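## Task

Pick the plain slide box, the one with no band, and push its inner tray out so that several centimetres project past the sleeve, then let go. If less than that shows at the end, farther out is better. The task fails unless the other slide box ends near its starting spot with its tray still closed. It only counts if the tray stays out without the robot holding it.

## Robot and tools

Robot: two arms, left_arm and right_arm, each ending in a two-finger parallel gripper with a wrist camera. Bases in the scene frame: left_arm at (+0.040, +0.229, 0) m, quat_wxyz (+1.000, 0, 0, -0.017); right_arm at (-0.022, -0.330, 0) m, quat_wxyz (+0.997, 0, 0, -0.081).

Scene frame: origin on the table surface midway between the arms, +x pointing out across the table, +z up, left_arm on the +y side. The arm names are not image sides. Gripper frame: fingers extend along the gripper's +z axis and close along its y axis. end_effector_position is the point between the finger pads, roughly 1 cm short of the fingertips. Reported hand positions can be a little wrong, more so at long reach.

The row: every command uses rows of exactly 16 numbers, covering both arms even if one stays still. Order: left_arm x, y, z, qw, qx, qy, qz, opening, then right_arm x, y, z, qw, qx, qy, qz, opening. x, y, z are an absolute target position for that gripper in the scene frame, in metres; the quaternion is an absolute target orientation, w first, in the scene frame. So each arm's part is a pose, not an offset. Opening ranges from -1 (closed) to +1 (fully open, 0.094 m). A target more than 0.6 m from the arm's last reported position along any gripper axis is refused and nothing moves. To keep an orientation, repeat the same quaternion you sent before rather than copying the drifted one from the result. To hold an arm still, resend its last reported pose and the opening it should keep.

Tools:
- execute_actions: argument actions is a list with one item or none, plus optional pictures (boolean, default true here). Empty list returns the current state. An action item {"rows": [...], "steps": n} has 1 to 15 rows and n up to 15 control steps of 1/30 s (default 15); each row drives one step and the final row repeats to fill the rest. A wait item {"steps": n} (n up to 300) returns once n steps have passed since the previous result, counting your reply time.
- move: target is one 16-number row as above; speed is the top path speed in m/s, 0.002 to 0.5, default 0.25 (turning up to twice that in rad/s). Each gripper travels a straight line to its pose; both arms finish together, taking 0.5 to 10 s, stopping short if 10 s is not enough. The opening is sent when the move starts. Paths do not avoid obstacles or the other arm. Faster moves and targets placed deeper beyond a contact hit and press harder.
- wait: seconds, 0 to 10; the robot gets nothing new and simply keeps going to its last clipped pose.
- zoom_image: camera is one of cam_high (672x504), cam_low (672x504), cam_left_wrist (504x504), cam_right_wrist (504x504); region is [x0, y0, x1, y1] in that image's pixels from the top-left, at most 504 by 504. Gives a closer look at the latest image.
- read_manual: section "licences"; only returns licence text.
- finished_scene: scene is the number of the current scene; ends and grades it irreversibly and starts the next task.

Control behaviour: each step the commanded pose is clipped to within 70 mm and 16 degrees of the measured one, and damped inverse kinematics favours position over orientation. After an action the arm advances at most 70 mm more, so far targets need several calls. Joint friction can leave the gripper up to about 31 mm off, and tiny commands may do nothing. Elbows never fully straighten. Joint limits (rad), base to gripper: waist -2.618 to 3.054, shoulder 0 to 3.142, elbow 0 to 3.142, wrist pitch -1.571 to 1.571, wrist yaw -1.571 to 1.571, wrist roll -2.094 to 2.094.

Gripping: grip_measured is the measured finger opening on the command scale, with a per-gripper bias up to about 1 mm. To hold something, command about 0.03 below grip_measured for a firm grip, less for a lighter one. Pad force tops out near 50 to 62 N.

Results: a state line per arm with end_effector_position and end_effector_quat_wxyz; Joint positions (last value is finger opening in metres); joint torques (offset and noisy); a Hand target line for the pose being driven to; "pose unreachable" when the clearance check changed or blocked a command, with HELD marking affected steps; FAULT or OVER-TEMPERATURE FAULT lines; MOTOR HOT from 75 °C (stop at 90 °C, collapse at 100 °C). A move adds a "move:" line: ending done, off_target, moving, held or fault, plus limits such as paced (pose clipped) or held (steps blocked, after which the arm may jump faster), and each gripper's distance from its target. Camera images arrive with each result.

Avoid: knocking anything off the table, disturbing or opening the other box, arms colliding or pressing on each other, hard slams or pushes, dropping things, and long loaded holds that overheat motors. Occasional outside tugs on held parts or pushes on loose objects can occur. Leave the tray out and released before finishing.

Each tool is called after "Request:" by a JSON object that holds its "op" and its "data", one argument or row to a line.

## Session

Request:
{"op": "execute_actions", "data": {
  "actions": []
}}

Scene clock: 0.00 s of 4120.00 s.
left_arm: end_effector_position=(+0.1136, +0.3785, +0.2333) grip_measured=+1.000 end_effector_quat_wxyz=(-0.254, +0.696, -0.671, -0.010) | right_arm: end_effector_position=(+0.1593, -0.3546, +0.2783) grip_measured=+1.000 end_effector_quat_wxyz=(+0.328, +0.570, +0.749, +0.079)
Joint positions: left_arm=[ 1.407  0.846  1.186 -1.457  0.251 -0.293  0.094] | right_arm=[ 0.402  0.859  1.304 -1.437  0.396  1.42   0.094]
Joint velocities: left_arm=[ 0.002 -0.012 -0.002 -0.081  0.066  0.007  0.   ] | right_arm=[-0.017 -0.002 -0.002 -0.022  0.037  0.037  0.   ]
Joint torques (N m, as the arm reports them, + toward a larger angle): no reading
Hand target (left_arm): +0.114, +0.379, +0.233; -0.254, +0.696, -0.671, -0.010
Hand target (right_arm): +0.159, -0.355, +0.278; +0.328, +0.570, +0.749, +0.079

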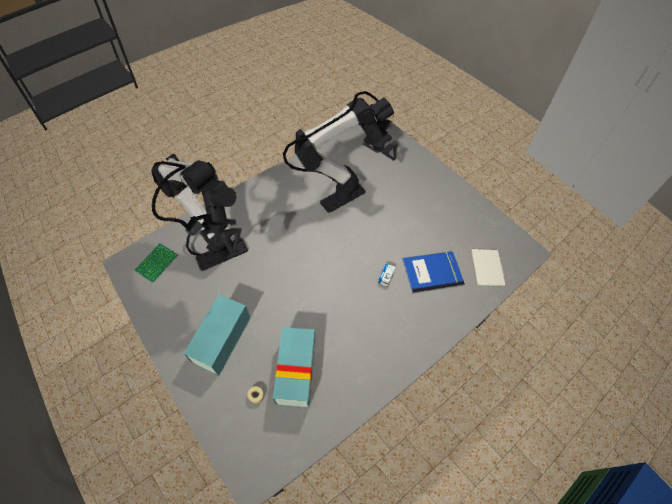

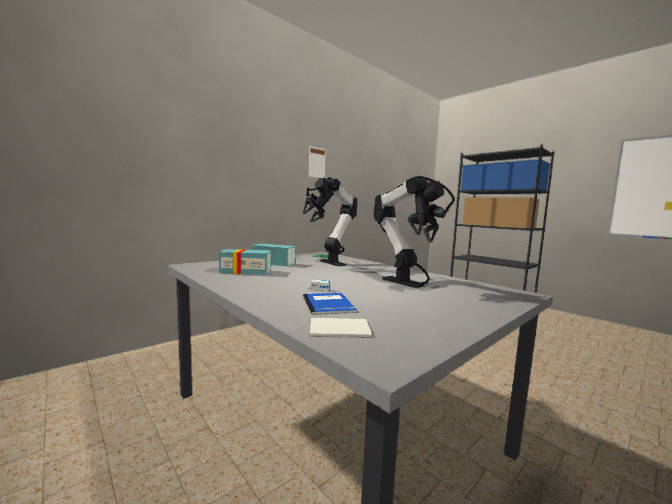

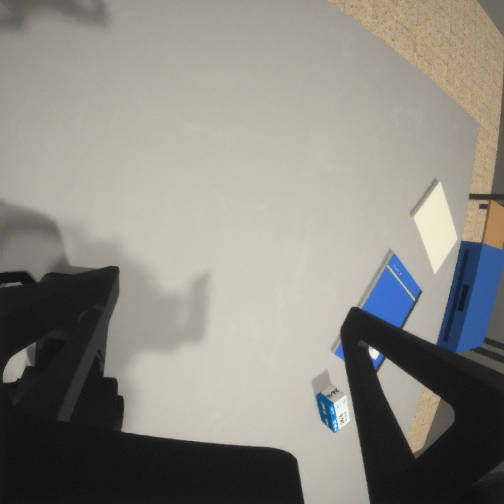

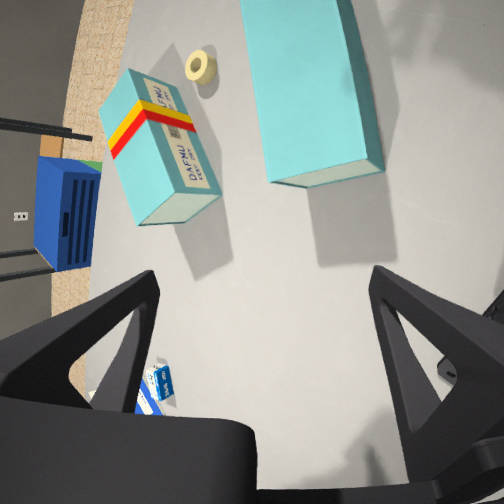

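Request:
{"op": "move", "data": {
  "target": [0.36,0.15,0.2,0.34,0,0.94,0,-1,0.27,-0.52,0.17,0,0.53,0.848,0,0.3],
  "speed": 0.35
}}

Request:
{"op": "move", "data": {
  "target": [0.15,-0.25,0.06,0.516,0.42,0.672,-0.323,-1,0.27,-0.52,0.17,0,0.53,0.848,0,0.3],
  "speed": 0.3
}}

Scene clock: 9.50 s of 4120.00 s.
left_arm: end_effector_position=(+0.3565, +0.1511, +0.1920) grip_measured=-0.996 end_effector_quat_wxyz=(+0.335, -0.009, +0.942, +0.005) | right_arm: end_effector_position=(+0.2711, -0.5142, +0.1679) grip_measured=+0.303 end_effector_quat_wxyz=(-0.000, +0.531, +0.847, +0.014)
Joint positions: left_arm=[-0.334  1.212  1.066 -0.78  -0.243 -0.304  0.   ] | right_arm=[-0.412  1.871  1.822 -1.523 -0.027  0.545  0.061]
Joint velocities: left_arm=[-0.002 -0.027 -0.007  0.051  0.007  0.051  0.   ] | right_arm=[-0.012  0.007 -0.017 -0.037 -0.051 -0.051  0.   ]
Joint torques (N m, as the arm reports them, + toward a larger angle): left_arm=[-0.77 -2.87  8.33  1.97 -0.03  0.1 ] | right_arm=[-0.84 -7.96  7.95  0.16  0.06 -0.17]
Hand target (left_arm): +0.364, +0.144, +0.200; +0.347, -0.002, +0.938, -0.003
Hand target (right_arm): +0.271, -0.519, +0.171; +0.002, +0.532, +0.847, +0.010
Off the commanded pose (left_arm): 0.009 m, 1 deg.
Off the commanded pose (right_arm): 0.006 m, 2 deg.
After step 90, 3.63 s passed at rest.
move: done

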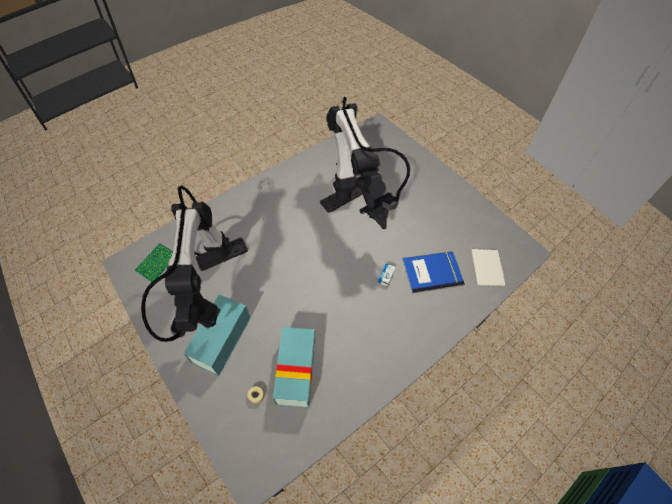

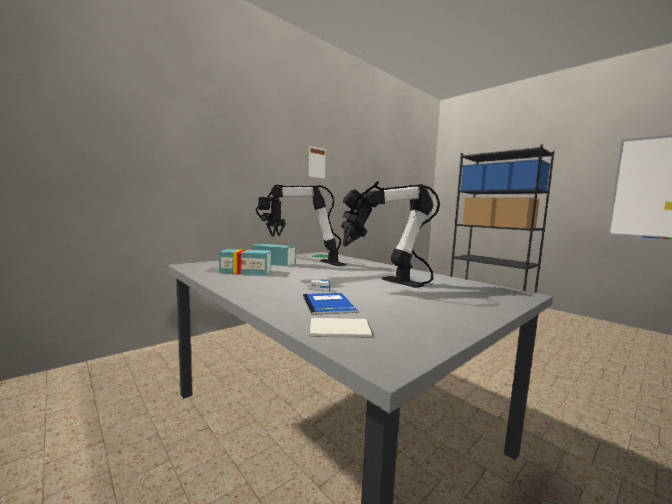

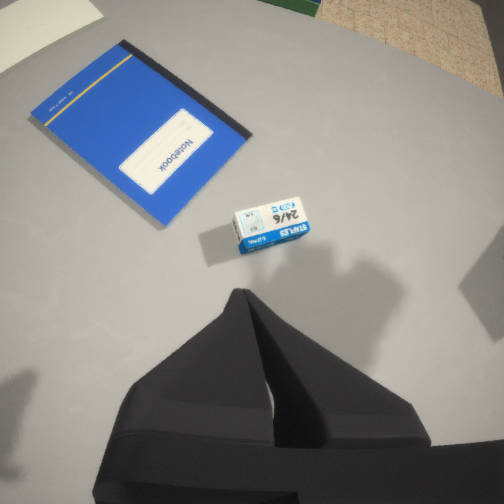

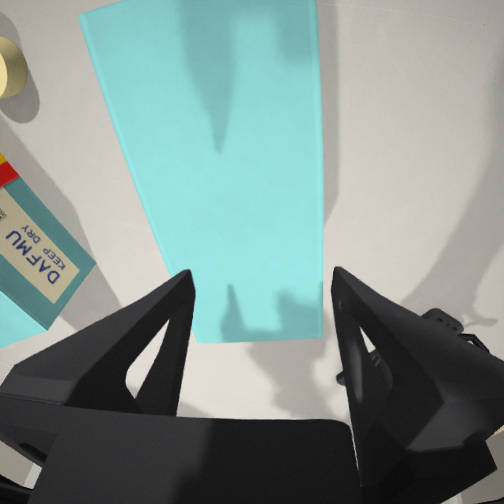

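Scene clock: 12.43 s of 4120.00 s.
left_arm: end_effector_position=(+0.1485, -0.2421, +0.0528) grip_measured=-0.996 end_effector_quat_wxyz=(+0.506, +0.417, +0.684, -0.320) | right_arm: end_effector_position=(+0.2689, -0.5169, +0.1679) grip_measured=+0.303 end_effector_quat_wxyz=(-0.001, +0.531, +0.847, +0.004)
Joint positions: left_arm=[-1.428  2.043  0.702  1.036 -0.336 -0.12   0.   ] | right_arm=[-0.412  1.871  1.822 -1.524 -0.007  0.545  0.061]
Joint velocities: left_arm=[ 0.002 -0.012  0.002  0.066 -0.081 -0.022 -0.   ] | right_arm=[ 0.012 -0.007  0.002 -0.037 -0.066  0.066 -0.   ]
Joint torques (N m, as the arm reports them, + toward a larger angle): left_arm=[-0.48 -8.32  5.74  2.57  0.05  0.12] | right_arm=[-0.28 -7.64  7.93  0.18  0.08 -0.15]
Hand target (left_arm): +0.145, -0.251, +0.058; +0.512, +0.416, +0.675, -0.331
Hand target (right_arm): +0.270, -0.520, +0.170; +0.000, +0.530, +0.848, +0.000
Off the commanded pose (left_arm): 0.011 m, 2 deg.
Off the commanded pose (right_arm): 0.004 m, 0 deg.
move: off_target (left_arm)

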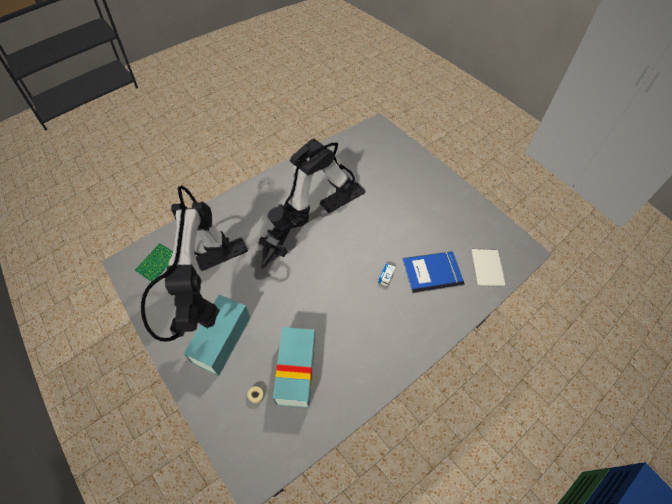

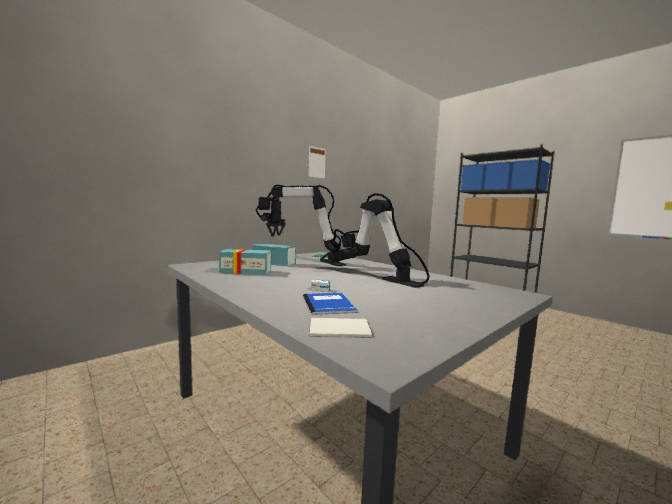

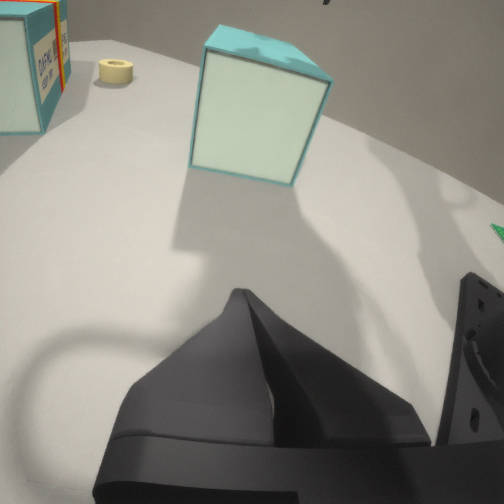

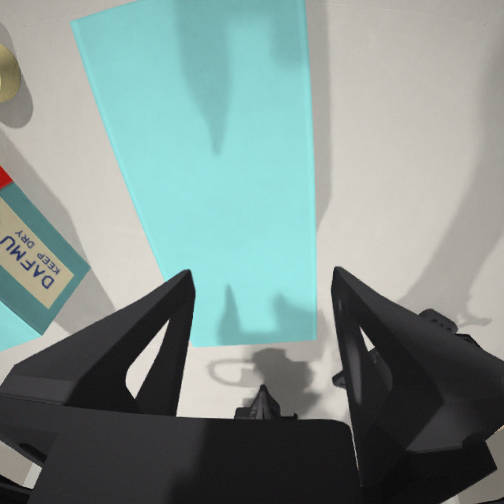

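Request:
{"op": "move", "data": {
  "target": [0.15,-0.25,0.06,0.516,0.42,0.672,-0.323,-1,0.40,-0.69,0.16,0.152,0.478,0.862,-0.084,0.3],
  "speed": 0.2
}}

Scene clock: 17.47 s of 4120.00 s.
left_arm: end_effector_position=(+0.1483, -0.2422, +0.0530) grip_measured=-0.996 end_effector_quat_wxyz=(+0.509, +0.424, +0.679, -0.315) | right_arm: end_effector_position=(+0.4034, -0.6848, +0.1542) grip_measured=+0.303 end_effector_quat_wxyz=(+0.179, +0.471, +0.859, -0.086)
Joint positions: left_arm=[-1.428  2.043  0.702  1.037 -0.335 -0.099  0.   ] | right_arm=[-0.498  2.564  2.835 -1.457  0.111  0.321  0.061]
Joint velocities: left_arm=[ 0.007 -0.007 -0.012 -0.022  0.007  0.007  0.001] | right_arm=[ 0.002 -0.007 -0.007 -0.022  0.037 -0.081 -0.   ]
Joint torques (N m, as the arm reports them, + toward a larger angle): left_arm=[ 0.01 -9.05  5.76  2.51  0.04  0.08] | right_arm=[ -0.74 -13.23   7.93   0.97   0.11  -0.14]
Hand target (left_arm): +0.150, -0.250, +0.060; +0.516, +0.420, +0.673, -0.323
Hand target (right_arm): +0.401, -0.690, +0.159; +0.184, +0.471, +0.858, -0.092
Off the commanded pose (left_arm): 0.011 m, 2 deg.
Off the commanded pose (right_arm): 0.009 m, 3 deg.
elbow stopped short (right arm): the move would have taken joint 3 (elbow) straighter than the controller allows; a more bent joint 3 avoids this.
After step 90, 0.40 s passed at rest.
move: off_target (left_arm, right_arm)

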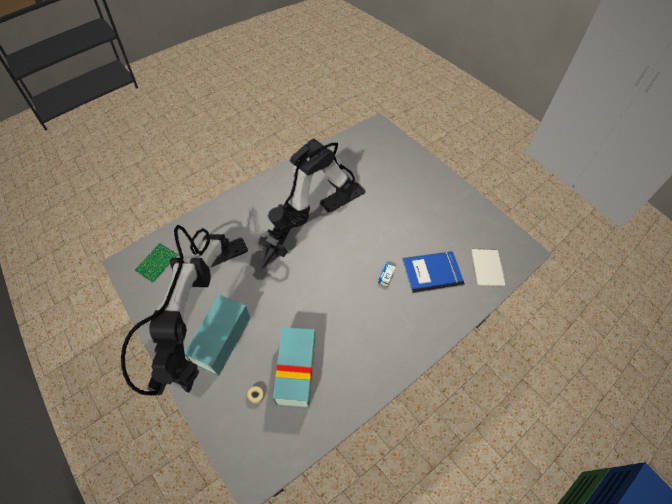

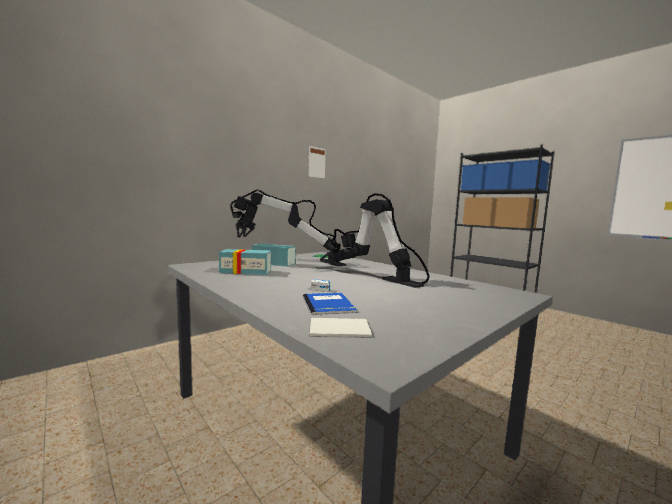

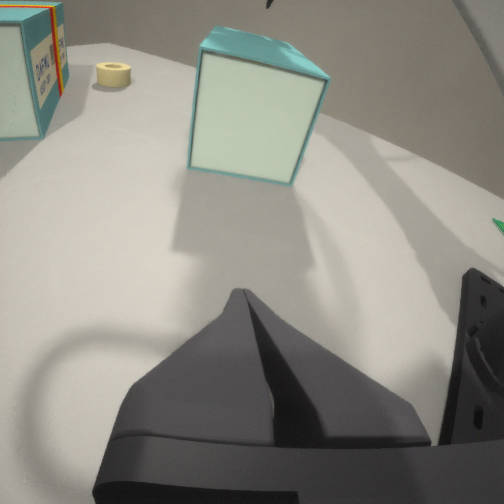

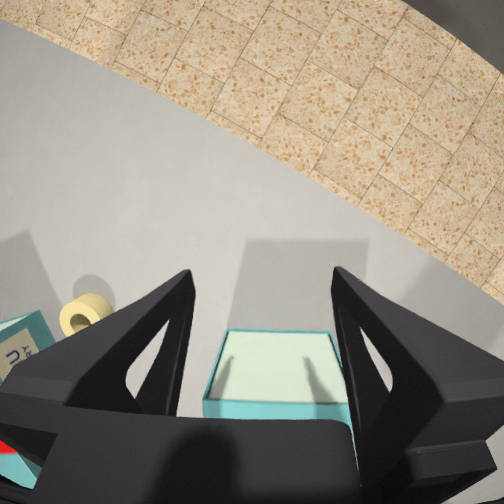

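Request:
{"op": "move", "data": {
  "target": [0.15,-0.25,0.06,0.516,0.42,0.672,-0.323,-1,0.39,-0.695,0.06,0.152,0.478,0.862,-0.084,0.3],
  "speed": 0.1
}}

Request:
{"op": "move", "data": {
  "target": [0.15,-0.25,0.06,0.516,0.42,0.672,-0.323,-1,0.31,-0.56,0.06,0.05,0.485,0.873,-0.03,0.3],
  "speed": 0.05
}}

Scene clock: 21.80 s of 4120.00 s.
left_arm: end_effector_position=(+0.1483, -0.2422, +0.0530) grip_measured=-0.996 end_effector_quat_wxyz=(+0.509, +0.424, +0.679, -0.315) | right_arm: end_effector_position=(+0.3895, -0.6890, +0.0477) grip_measured=+0.303 end_effector_quat_wxyz=(+0.135, +0.478, +0.864, -0.081)
Joint positions: left_arm=[-1.428  2.043  0.702  1.037 -0.335 -0.099  0.   ] | right_arm=[-0.52   2.437  2.186 -1.022  0.111  0.311  0.061]
Joint velocities: left_arm=[-0.002 -0.017 -0.027  0.037 -0.022 -0.007  0.001] | right_arm=[ 0.007  0.007  0.002 -0.066 -0.022  0.037  0.   ]
Joint torques (N m, as the arm reports them, + toward a larger angle): left_arm=[-0.08 -8.95  5.68  2.49  0.06  0.09] | right_arm=[ -0.84 -15.77   6.01   1.02   0.02  -0.17]
Hand target (left_arm): +0.150, -0.250, +0.060; +0.516, +0.420, +0.673, -0.323
Hand target (right_arm): +0.389, -0.694, +0.060; +0.152, +0.478, +0.861, -0.083
Off the commanded pose (left_arm): 0.011 m, 2 deg.
Off the commanded pose (right_arm): 0.014 m, 2 deg.
move: off_target (left_arm, right_arm)

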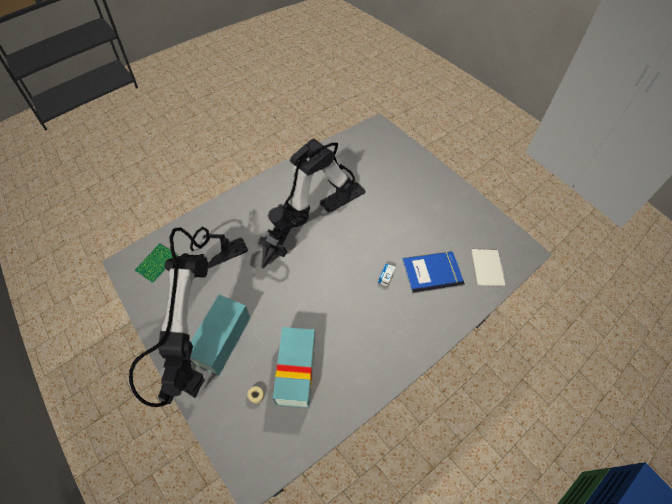

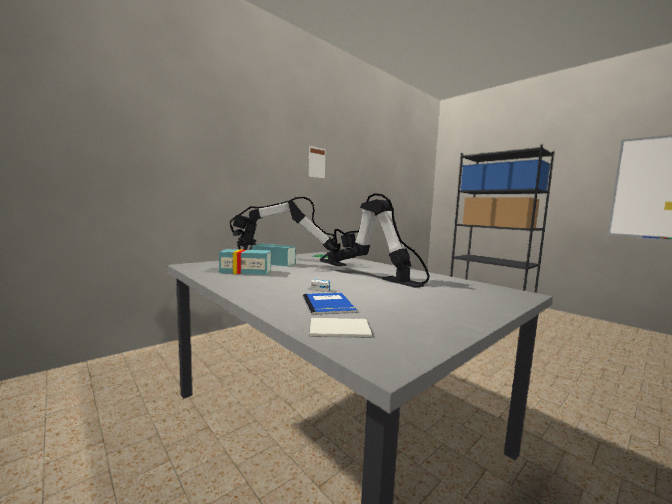

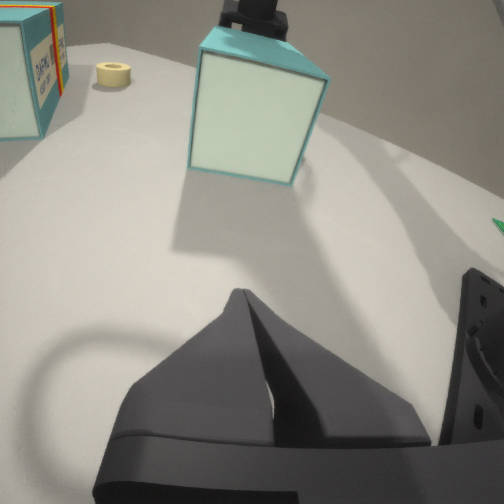

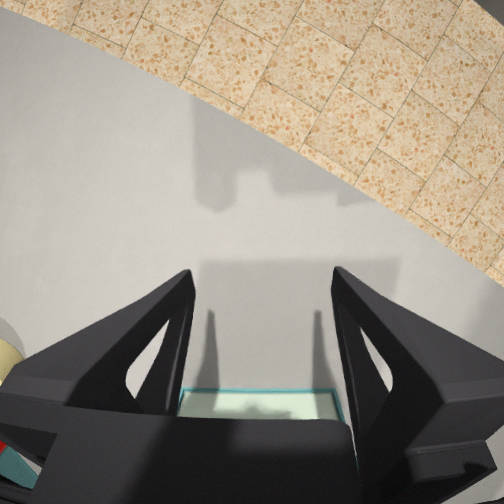

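Scene clock: 25.13 s of 4120.00 s.
left_arm: end_effector_position=(+0.1483, -0.2423, +0.0530) grip_measured=-0.996 end_effector_quat_wxyz=(+0.509, +0.424, +0.679, -0.315) | right_arm: end_effector_position=(+0.3111, -0.5720, +0.0510) grip_measured=+0.303 end_effector_quat_wxyz=(+0.052, +0.487, +0.871, -0.040)
Joint positions: left_arm=[-1.428  2.043  0.702  1.037 -0.334 -0.099  0.   ] | right_arm=[-0.436  2.033  1.573 -1.001  0.07   0.417  0.061]
Joint velocities: left_arm=[ 0.007 -0.002  0.007  0.037 -0.037  0.037 -0.   ] | right_arm=[-0.007 -0.007  0.007  0.007  0.022 -0.051  0.   ]
Joint torques (N m, as the arm reports them, + toward a larger angle): left_arm=[ 0.22 -9.02  5.71  2.46  0.02  0.1 ] | right_arm=[  1.02 -13.05   5.53   0.23  -0.13   0.01]
Hand target (left_arm): +0.150, -0.250, +0.060; +0.516, +0.420, +0.673, -0.323
Hand target (right_arm): +0.309, -0.560, +0.060; +0.050, +0.486, +0.872, -0.029
Off the commanded pose (left_arm): 0.011 m, 2 deg.
Off the commanded pose (right_arm): 0.015 m, 1 deg.
move: off_target (left_arm, right_arm)

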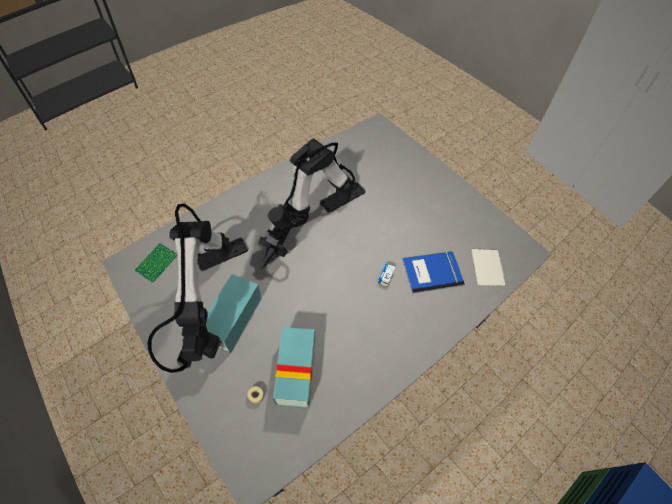

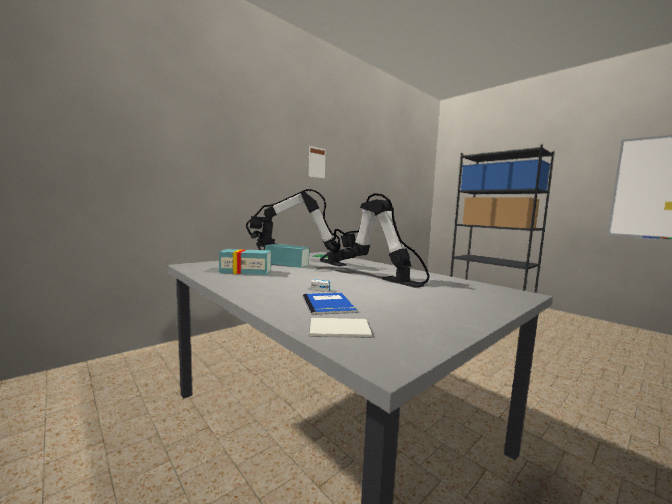

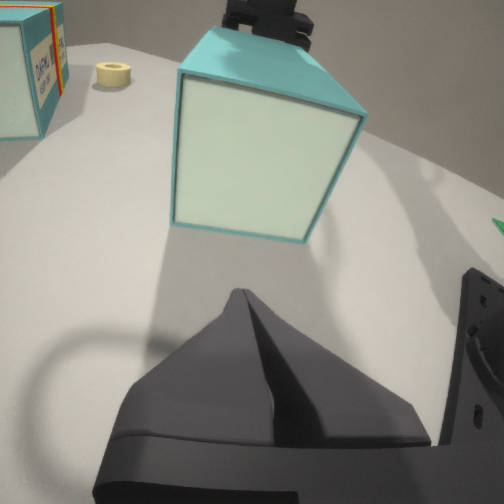

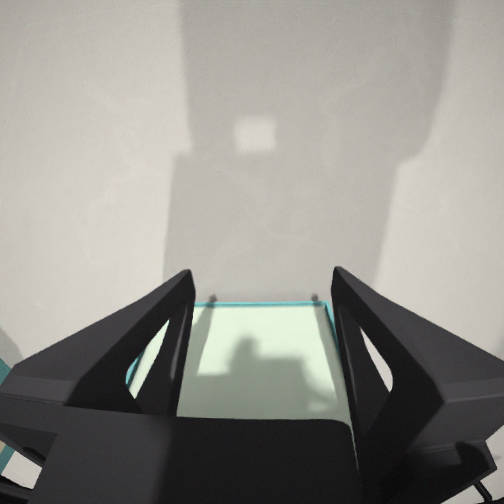

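Request:
{"op": "move", "data": {
  "target": [0.15,-0.25,0.06,0.516,0.42,0.672,-0.323,-1,0.32,-0.585,0.15,0,0.485,0.875,0,0],
  "speed": 0.15
}}

Request:
{"op": "move", "data": {
  "target": [0.17,-0.30,0.05,0.516,0.42,0.672,-0.323,-1,0.273,-0.51,0.14,0,0.485,0.875,0,0],
  "speed": 0.15
}}

Request:
{"op": "move", "data": {
  "target": [0.17,-0.30,0.05,0.516,0.42,0.672,-0.323,-1,0.273,-0.51,0.06,0,0.485,0.875,0,0],
  "speed": 0.05
}}

Scene clock: 29.73 s of 4120.00 s.
left_arm: end_effector_position=(+0.1483, -0.2423, +0.0530) grip_measured=-0.996 end_effector_quat_wxyz=(+0.509, +0.424, +0.679, -0.315) | right_arm: end_effector_position=(+0.3219, -0.5826, +0.1497) grip_measured=+0.003 end_effector_quat_wxyz=(+0.020, +0.484, +0.875, -0.005)
Joint positions: left_arm=[-1.428  2.043  0.702  1.037 -0.334 -0.099  0.   ] | right_arm=[-0.469  2.189  2.217 -1.559  0.005  0.38   0.047]
Joint velocities: left_arm=[-0.012 -0.012 -0.017 -0.037  0.007  0.007  0.   ] | right_arm=[ 0.007 -0.017 -0.002 -0.022 -0.007 -0.022 -0.   ]
Joint torques (N m, as the arm reports them, + toward a larger angle): left_arm=[ 0.1  -8.98  5.66  2.48  0.04  0.08] | right_arm=[ -0.87 -10.42   7.51   0.29  -0.05  -0.18]
Hand target (left_arm): +0.150, -0.250, +0.060; +0.516, +0.420, +0.673, -0.323
Hand target (right_arm): +0.321, -0.585, +0.150; +0.018, +0.485, +0.874, -0.002
Off the commanded pose (left_arm): 0.011 m, 2 deg.
Off the commanded pose (right_arm): 0.003 m, 2 deg.
joint sent to its limit (right arm) — the command would take joint 4 (wrist pitch) past its lower limit, so that joint was sent only as far as its limit.
After step 90, 0.27 s passed at rest.
move: off_target (left_arm)

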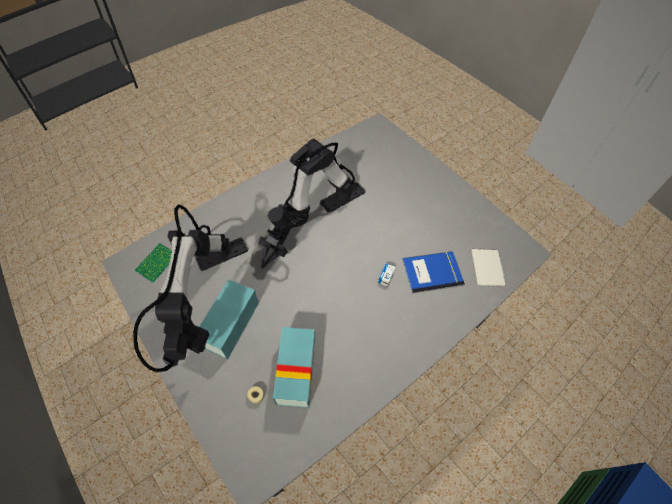

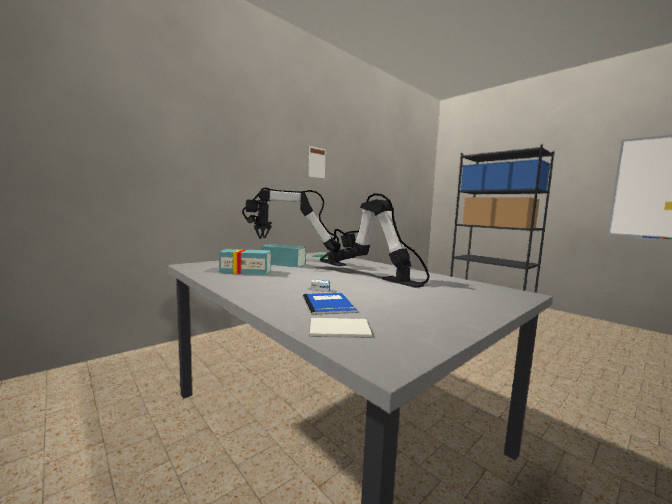

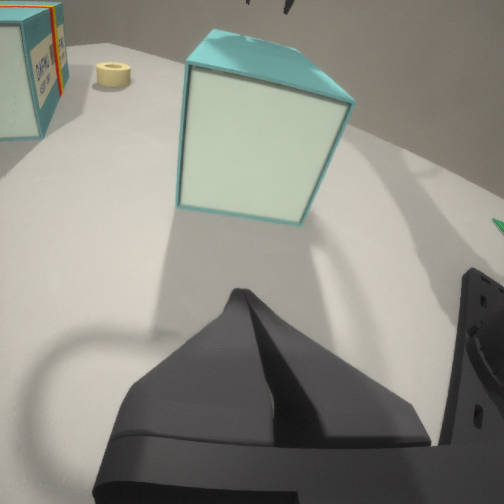

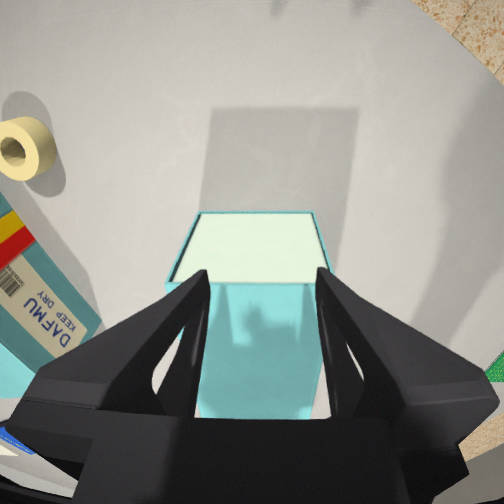

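Scene clock: 30.87 s of 4120.00 s.
left_arm: end_effector_position=(+0.1639, -0.2950, +0.0485) grip_measured=-0.996 end_effector_quat_wxyz=(+0.513, +0.421, +0.674, -0.324) | right_arm: end_effector_position=(+0.2704, -0.5128, +0.1359) grip_measured=+0.003 end_effector_quat_wxyz=(-0.013, +0.485, +0.875, -0.001)
Joint positions: left_arm=[-1.399  2.191  0.937  0.975 -0.3   -0.088  0.   ] | right_arm=[-0.394  1.875  1.699 -1.422  0.003  0.455  0.047]
Joint velocities: left_arm=[-0.007 -0.012 -0.017 -0.007 -0.037  0.007 -0.001] | right_arm=[-0.002 -0.007 -0.012 -0.007  0.007  0.022 -0.   ]
Joint torques (N m, as the arm reports them, + toward a larger angle): left_arm=[  0.7  -10.24   6.14   2.33   0.06   0.12] | right_arm=[  0.7  -10.55   5.15   0.35  -0.02  -0.05]
Hand target (left_arm): +0.170, -0.300, +0.050; +0.516, +0.420, +0.673, -0.323
Hand target (right_arm): +0.272, -0.510, +0.140; -0.001, +0.485, +0.874, +0.000
Off the commanded pose (left_arm): 0.008 m, 0 deg.
Off the commanded pose (right_arm): 0.006 m, 2 deg.
move: done

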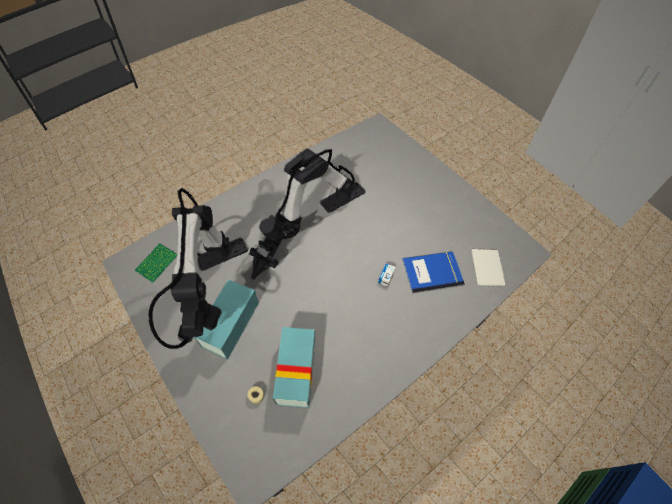

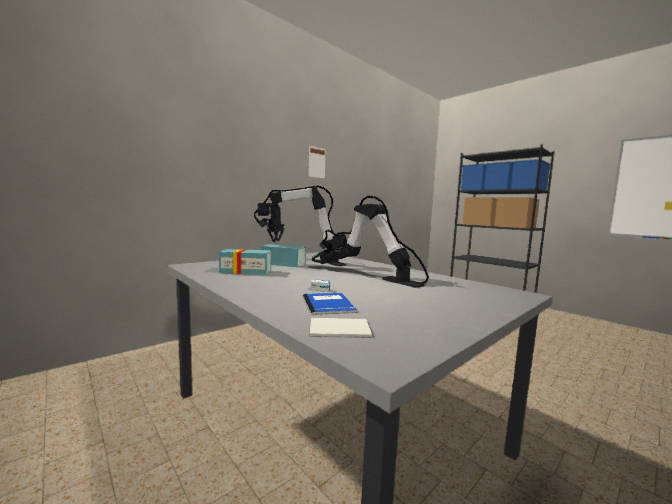

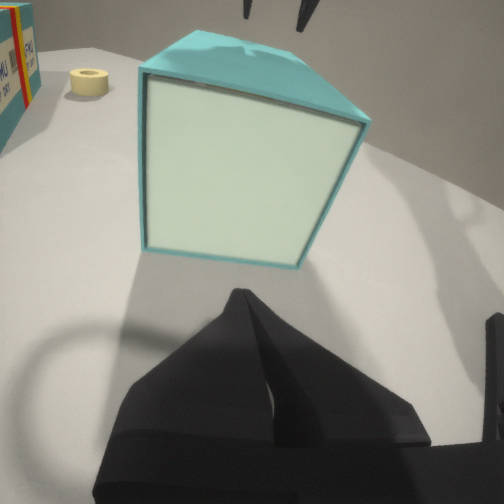

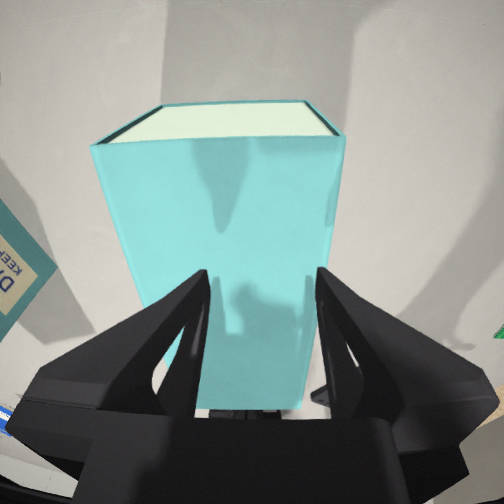

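Scene clock: 32.63 s of 4120.00 s.
left_arm: end_effector_position=(+0.1638, -0.2949, +0.0479) grip_measured=-0.996 end_effector_quat_wxyz=(+0.512, +0.422, +0.674, -0.323) | right_arm: end_effector_position=(+0.2669, -0.5105, +0.1110) grip_measured=+0.002 end_effector_quat_wxyz=(+0.027, +0.485, +0.874, -0.008)
Joint positions: left_arm=[-1.399  2.191  0.937  0.972 -0.299 -0.088  0.   ] | right_arm=[-0.389  1.78   1.479 -1.215  0.013  0.46   0.047]
Joint velocities: left_arm=[ 0.002  0.002 -0.022  0.037 -0.022 -0.022  0.   ] | right_arm=[-0.017 -0.002 -0.022  0.022 -0.007 -0.007  0.002]
Joint torques (N m, as the arm reports them, + toward a larger angle): left_arm=[  0.73 -10.47   6.18   2.28   0.06   0.13] | right_arm=[ 0.17 -1.93 -0.72  1.36 -0.09 -0.07]
Hand target (left_arm): +0.170, -0.300, +0.050; +0.516, +0.420, +0.672, -0.323
Hand target (right_arm): +0.267, -0.507, +0.064; -0.003, +0.485, +0.875, -0.000
Off the commanded pose (left_arm): 0.008 m, 1 deg.
Off the commanded pose (right_arm): 0.051 m, 3 deg.
move: off_target (right_arm)

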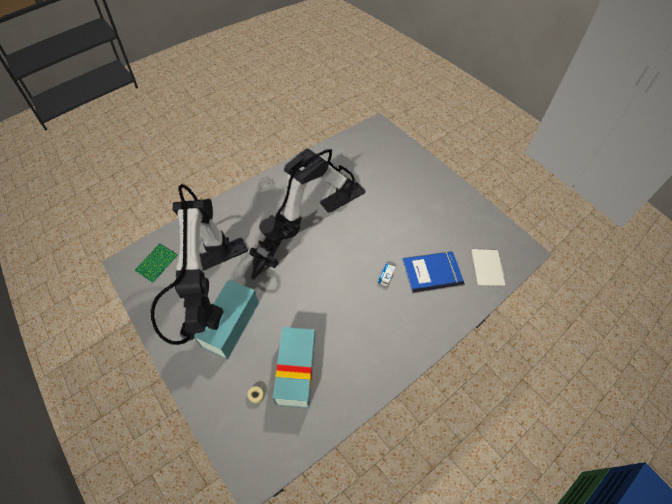

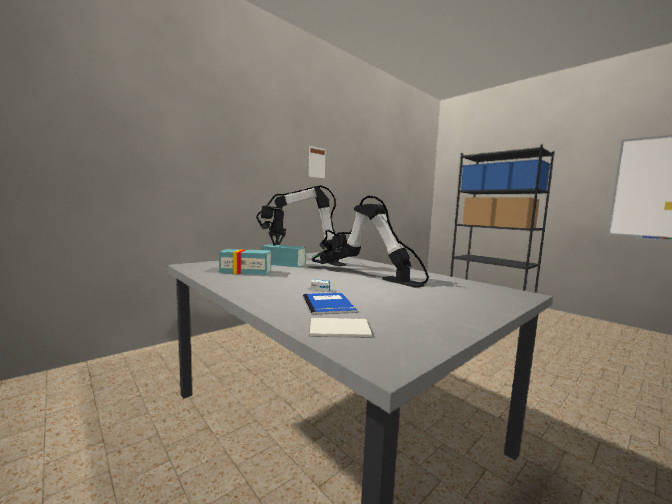

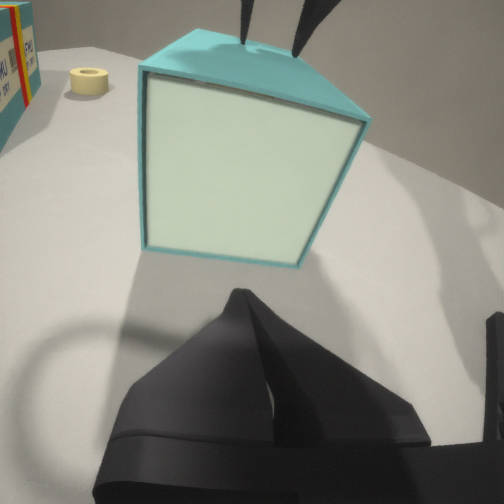

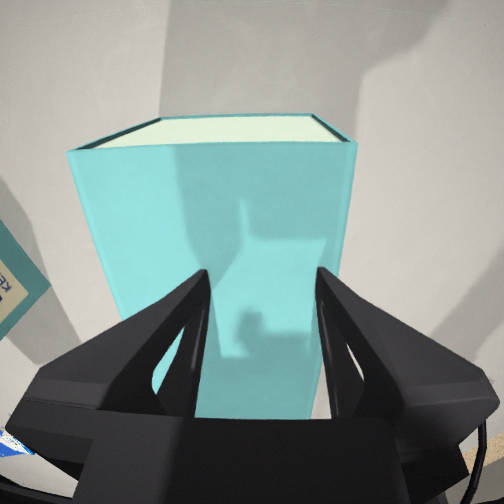

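Request:
{"op": "move", "data": {
  "target": [0.245,-0.415,0.048,0.516,0.42,0.672,-0.323,-1,0.273,-0.51,0.03,0,0.485,0.875,0,0],
  "speed": 0.04
}}

Scene clock: 38.07 s of 4120.00 s.
left_arm: end_effector_position=(+0.2328, -0.4106, +0.0477) grip_measured=-0.996 end_effector_quat_wxyz=(+0.514, +0.422, +0.673, -0.325) | right_arm: end_effector_position=(+0.2669, -0.5110, +0.1103) grip_measured=+0.002 end_effector_quat_wxyz=(+0.047, +0.485, +0.873, -0.014)
Joint positions: left_arm=[-1.294  2.518  1.614  0.636 -0.197 -0.058  0.   ] | right_arm=[-0.384  1.744  1.43  -1.162  0.025  0.465  0.047]
Joint velocities: left_arm=[-0.002 -0.002  0.007 -0.037  0.037 -0.022  0.001] | right_arm=[-0.002 -0.022 -0.007  0.007  0.022  0.022 -0.001]
Joint torques (N m, as the arm reports them, + toward a larger angle): left_arm=[  1.29 -13.63   8.66   2.23   0.11   0.11] | right_arm=[-0.25  0.95 -2.3   1.57 -0.18 -0.09]
Hand target (left_arm): +0.245, -0.414, +0.047; +0.517, +0.420, +0.672, -0.323
Hand target (right_arm): +0.262, -0.504, +0.048; -0.003, +0.486, +0.874, +0.000
Off the commanded pose (left_arm): 0.013 m, 0 deg.
Off the commanded pose (right_arm): 0.081 m, 6 deg; position clipped at the last step of the last action.
move: off_target (left_arm, right_arm); limits=paced

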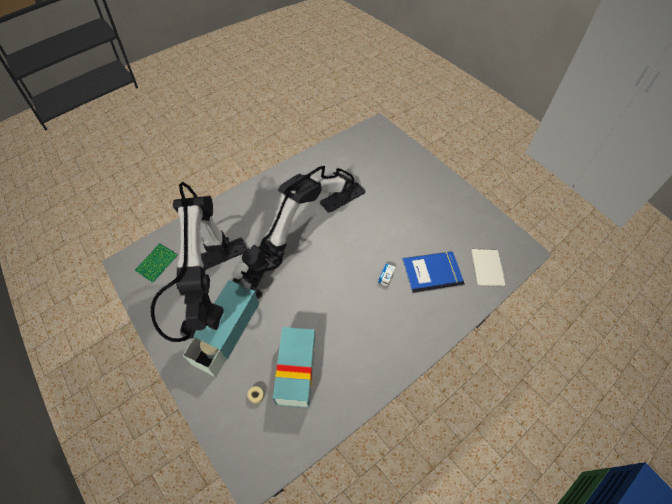

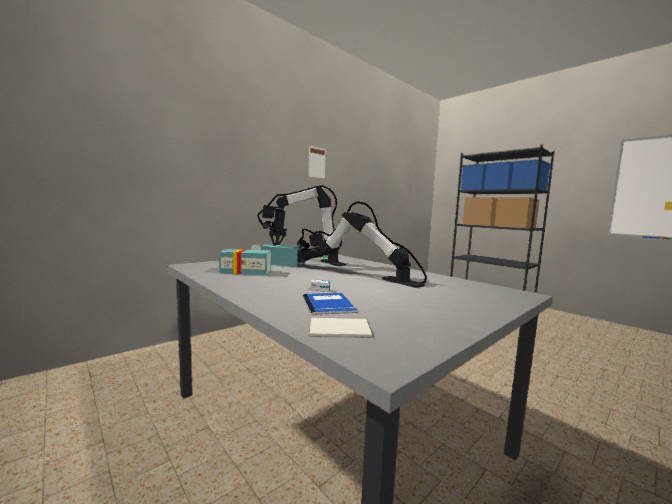

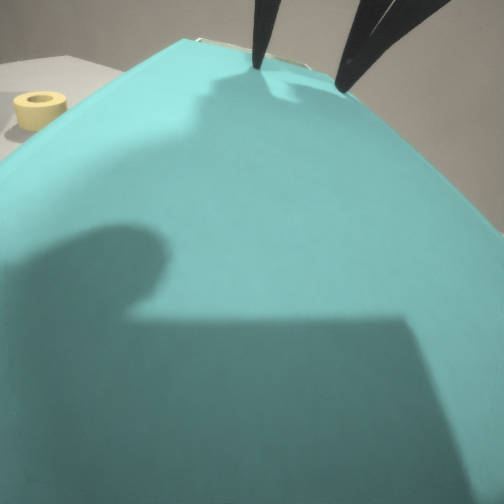

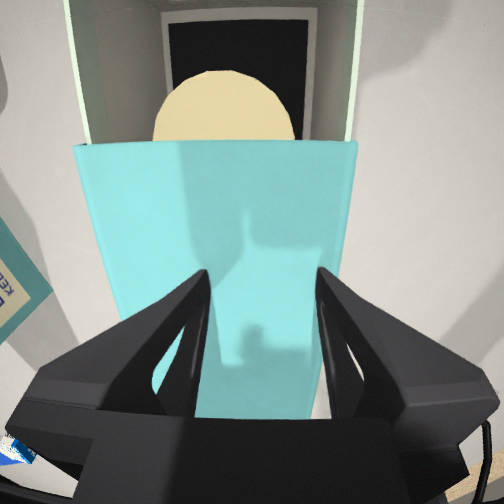

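Request:
{"op": "move", "data": {
  "target": [0.165,-0.30,0.055,0.516,0.42,0.672,-0.323,-1,0.273,-0.51,0.15,0,0.485,0.875,0,0],
  "speed": 0.1
}}

Request:
{"op": "finished_scene", "data": {
  "scene": 2
}}

Scene clock: 41.43 s of 4120.00 s.
left_arm: end_effector_position=(+0.1701, -0.3011, +0.0424) grip_measured=-0.996 end_effector_quat_wxyz=(+0.508, +0.429, +0.679, -0.311) | right_arm: end_effector_position=(+0.2707, -0.5093, +0.1489) grip_measured=+0.002 end_effector_quat_wxyz=(+0.001, +0.485, +0.875, -0.003)
Joint positions: left_arm=[-1.388  2.21   0.98   0.923 -0.295 -0.078  0.   ] | right_arm=[-0.384  1.844  1.711 -1.435  0.005  0.465  0.047]
Joint velocities: left_arm=[-0.012 -0.007 -0.002 -0.007 -0.022 -0.022 -0.001] | right_arm=[-0.007  0.017  0.012 -0.051 -0.022  0.095 -0.   ]
Joint torques (N m, as the arm reports them, + toward a larger angle): left_arm=[ -1.14 -13.96   3.55   2.62  -0.06  -0.05] | right_arm=[-0.15 -7.24  8.04  0.15 -0.04 -0.09]
Hand target (left_arm): +0.165, -0.301, +0.056; +0.516, +0.420, +0.673, -0.324
Hand target (right_arm): +0.273, -0.510, +0.150; +0.000, +0.485, +0.874, +0.001
Off the commanded pose (left_arm): 0.014 m, 2 deg.
Off the commanded pose (right_arm): 0.003 m, 0 deg.
move: off_target (left_arm)

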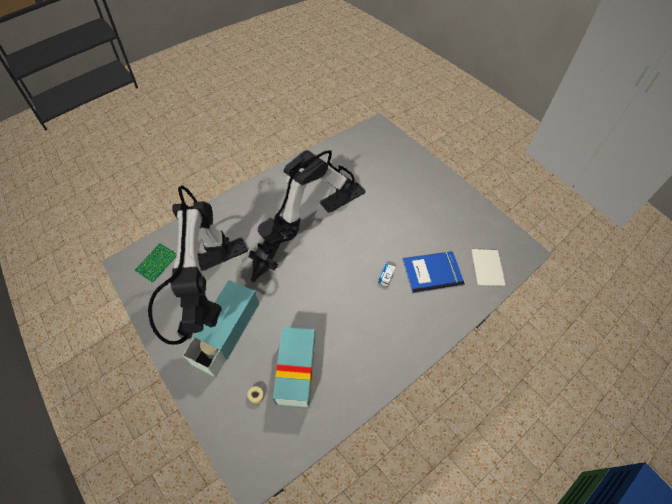

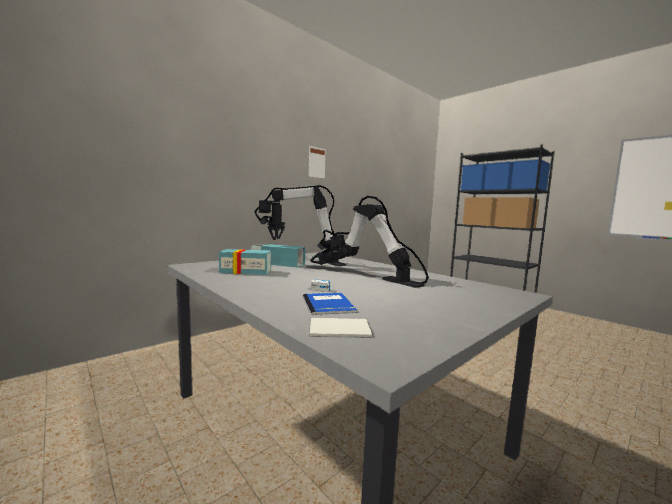

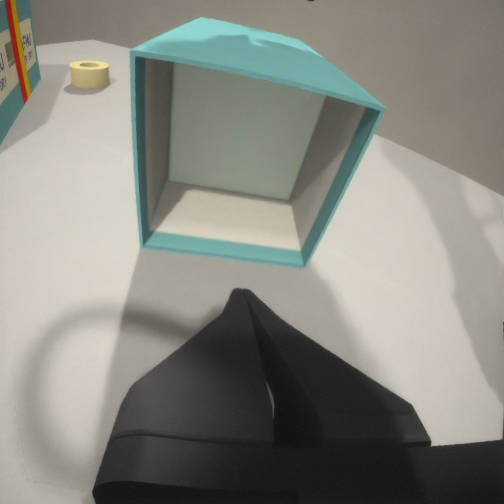

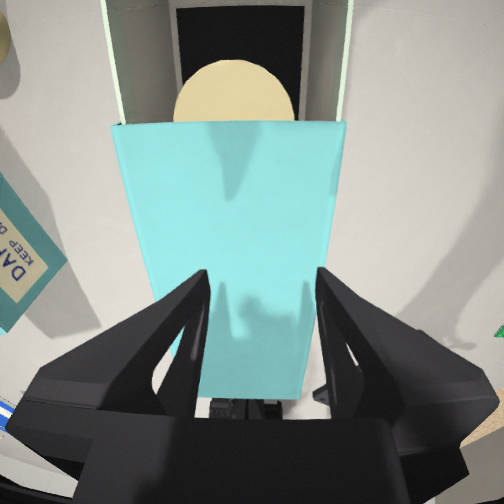

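The scene is finished: the task was done.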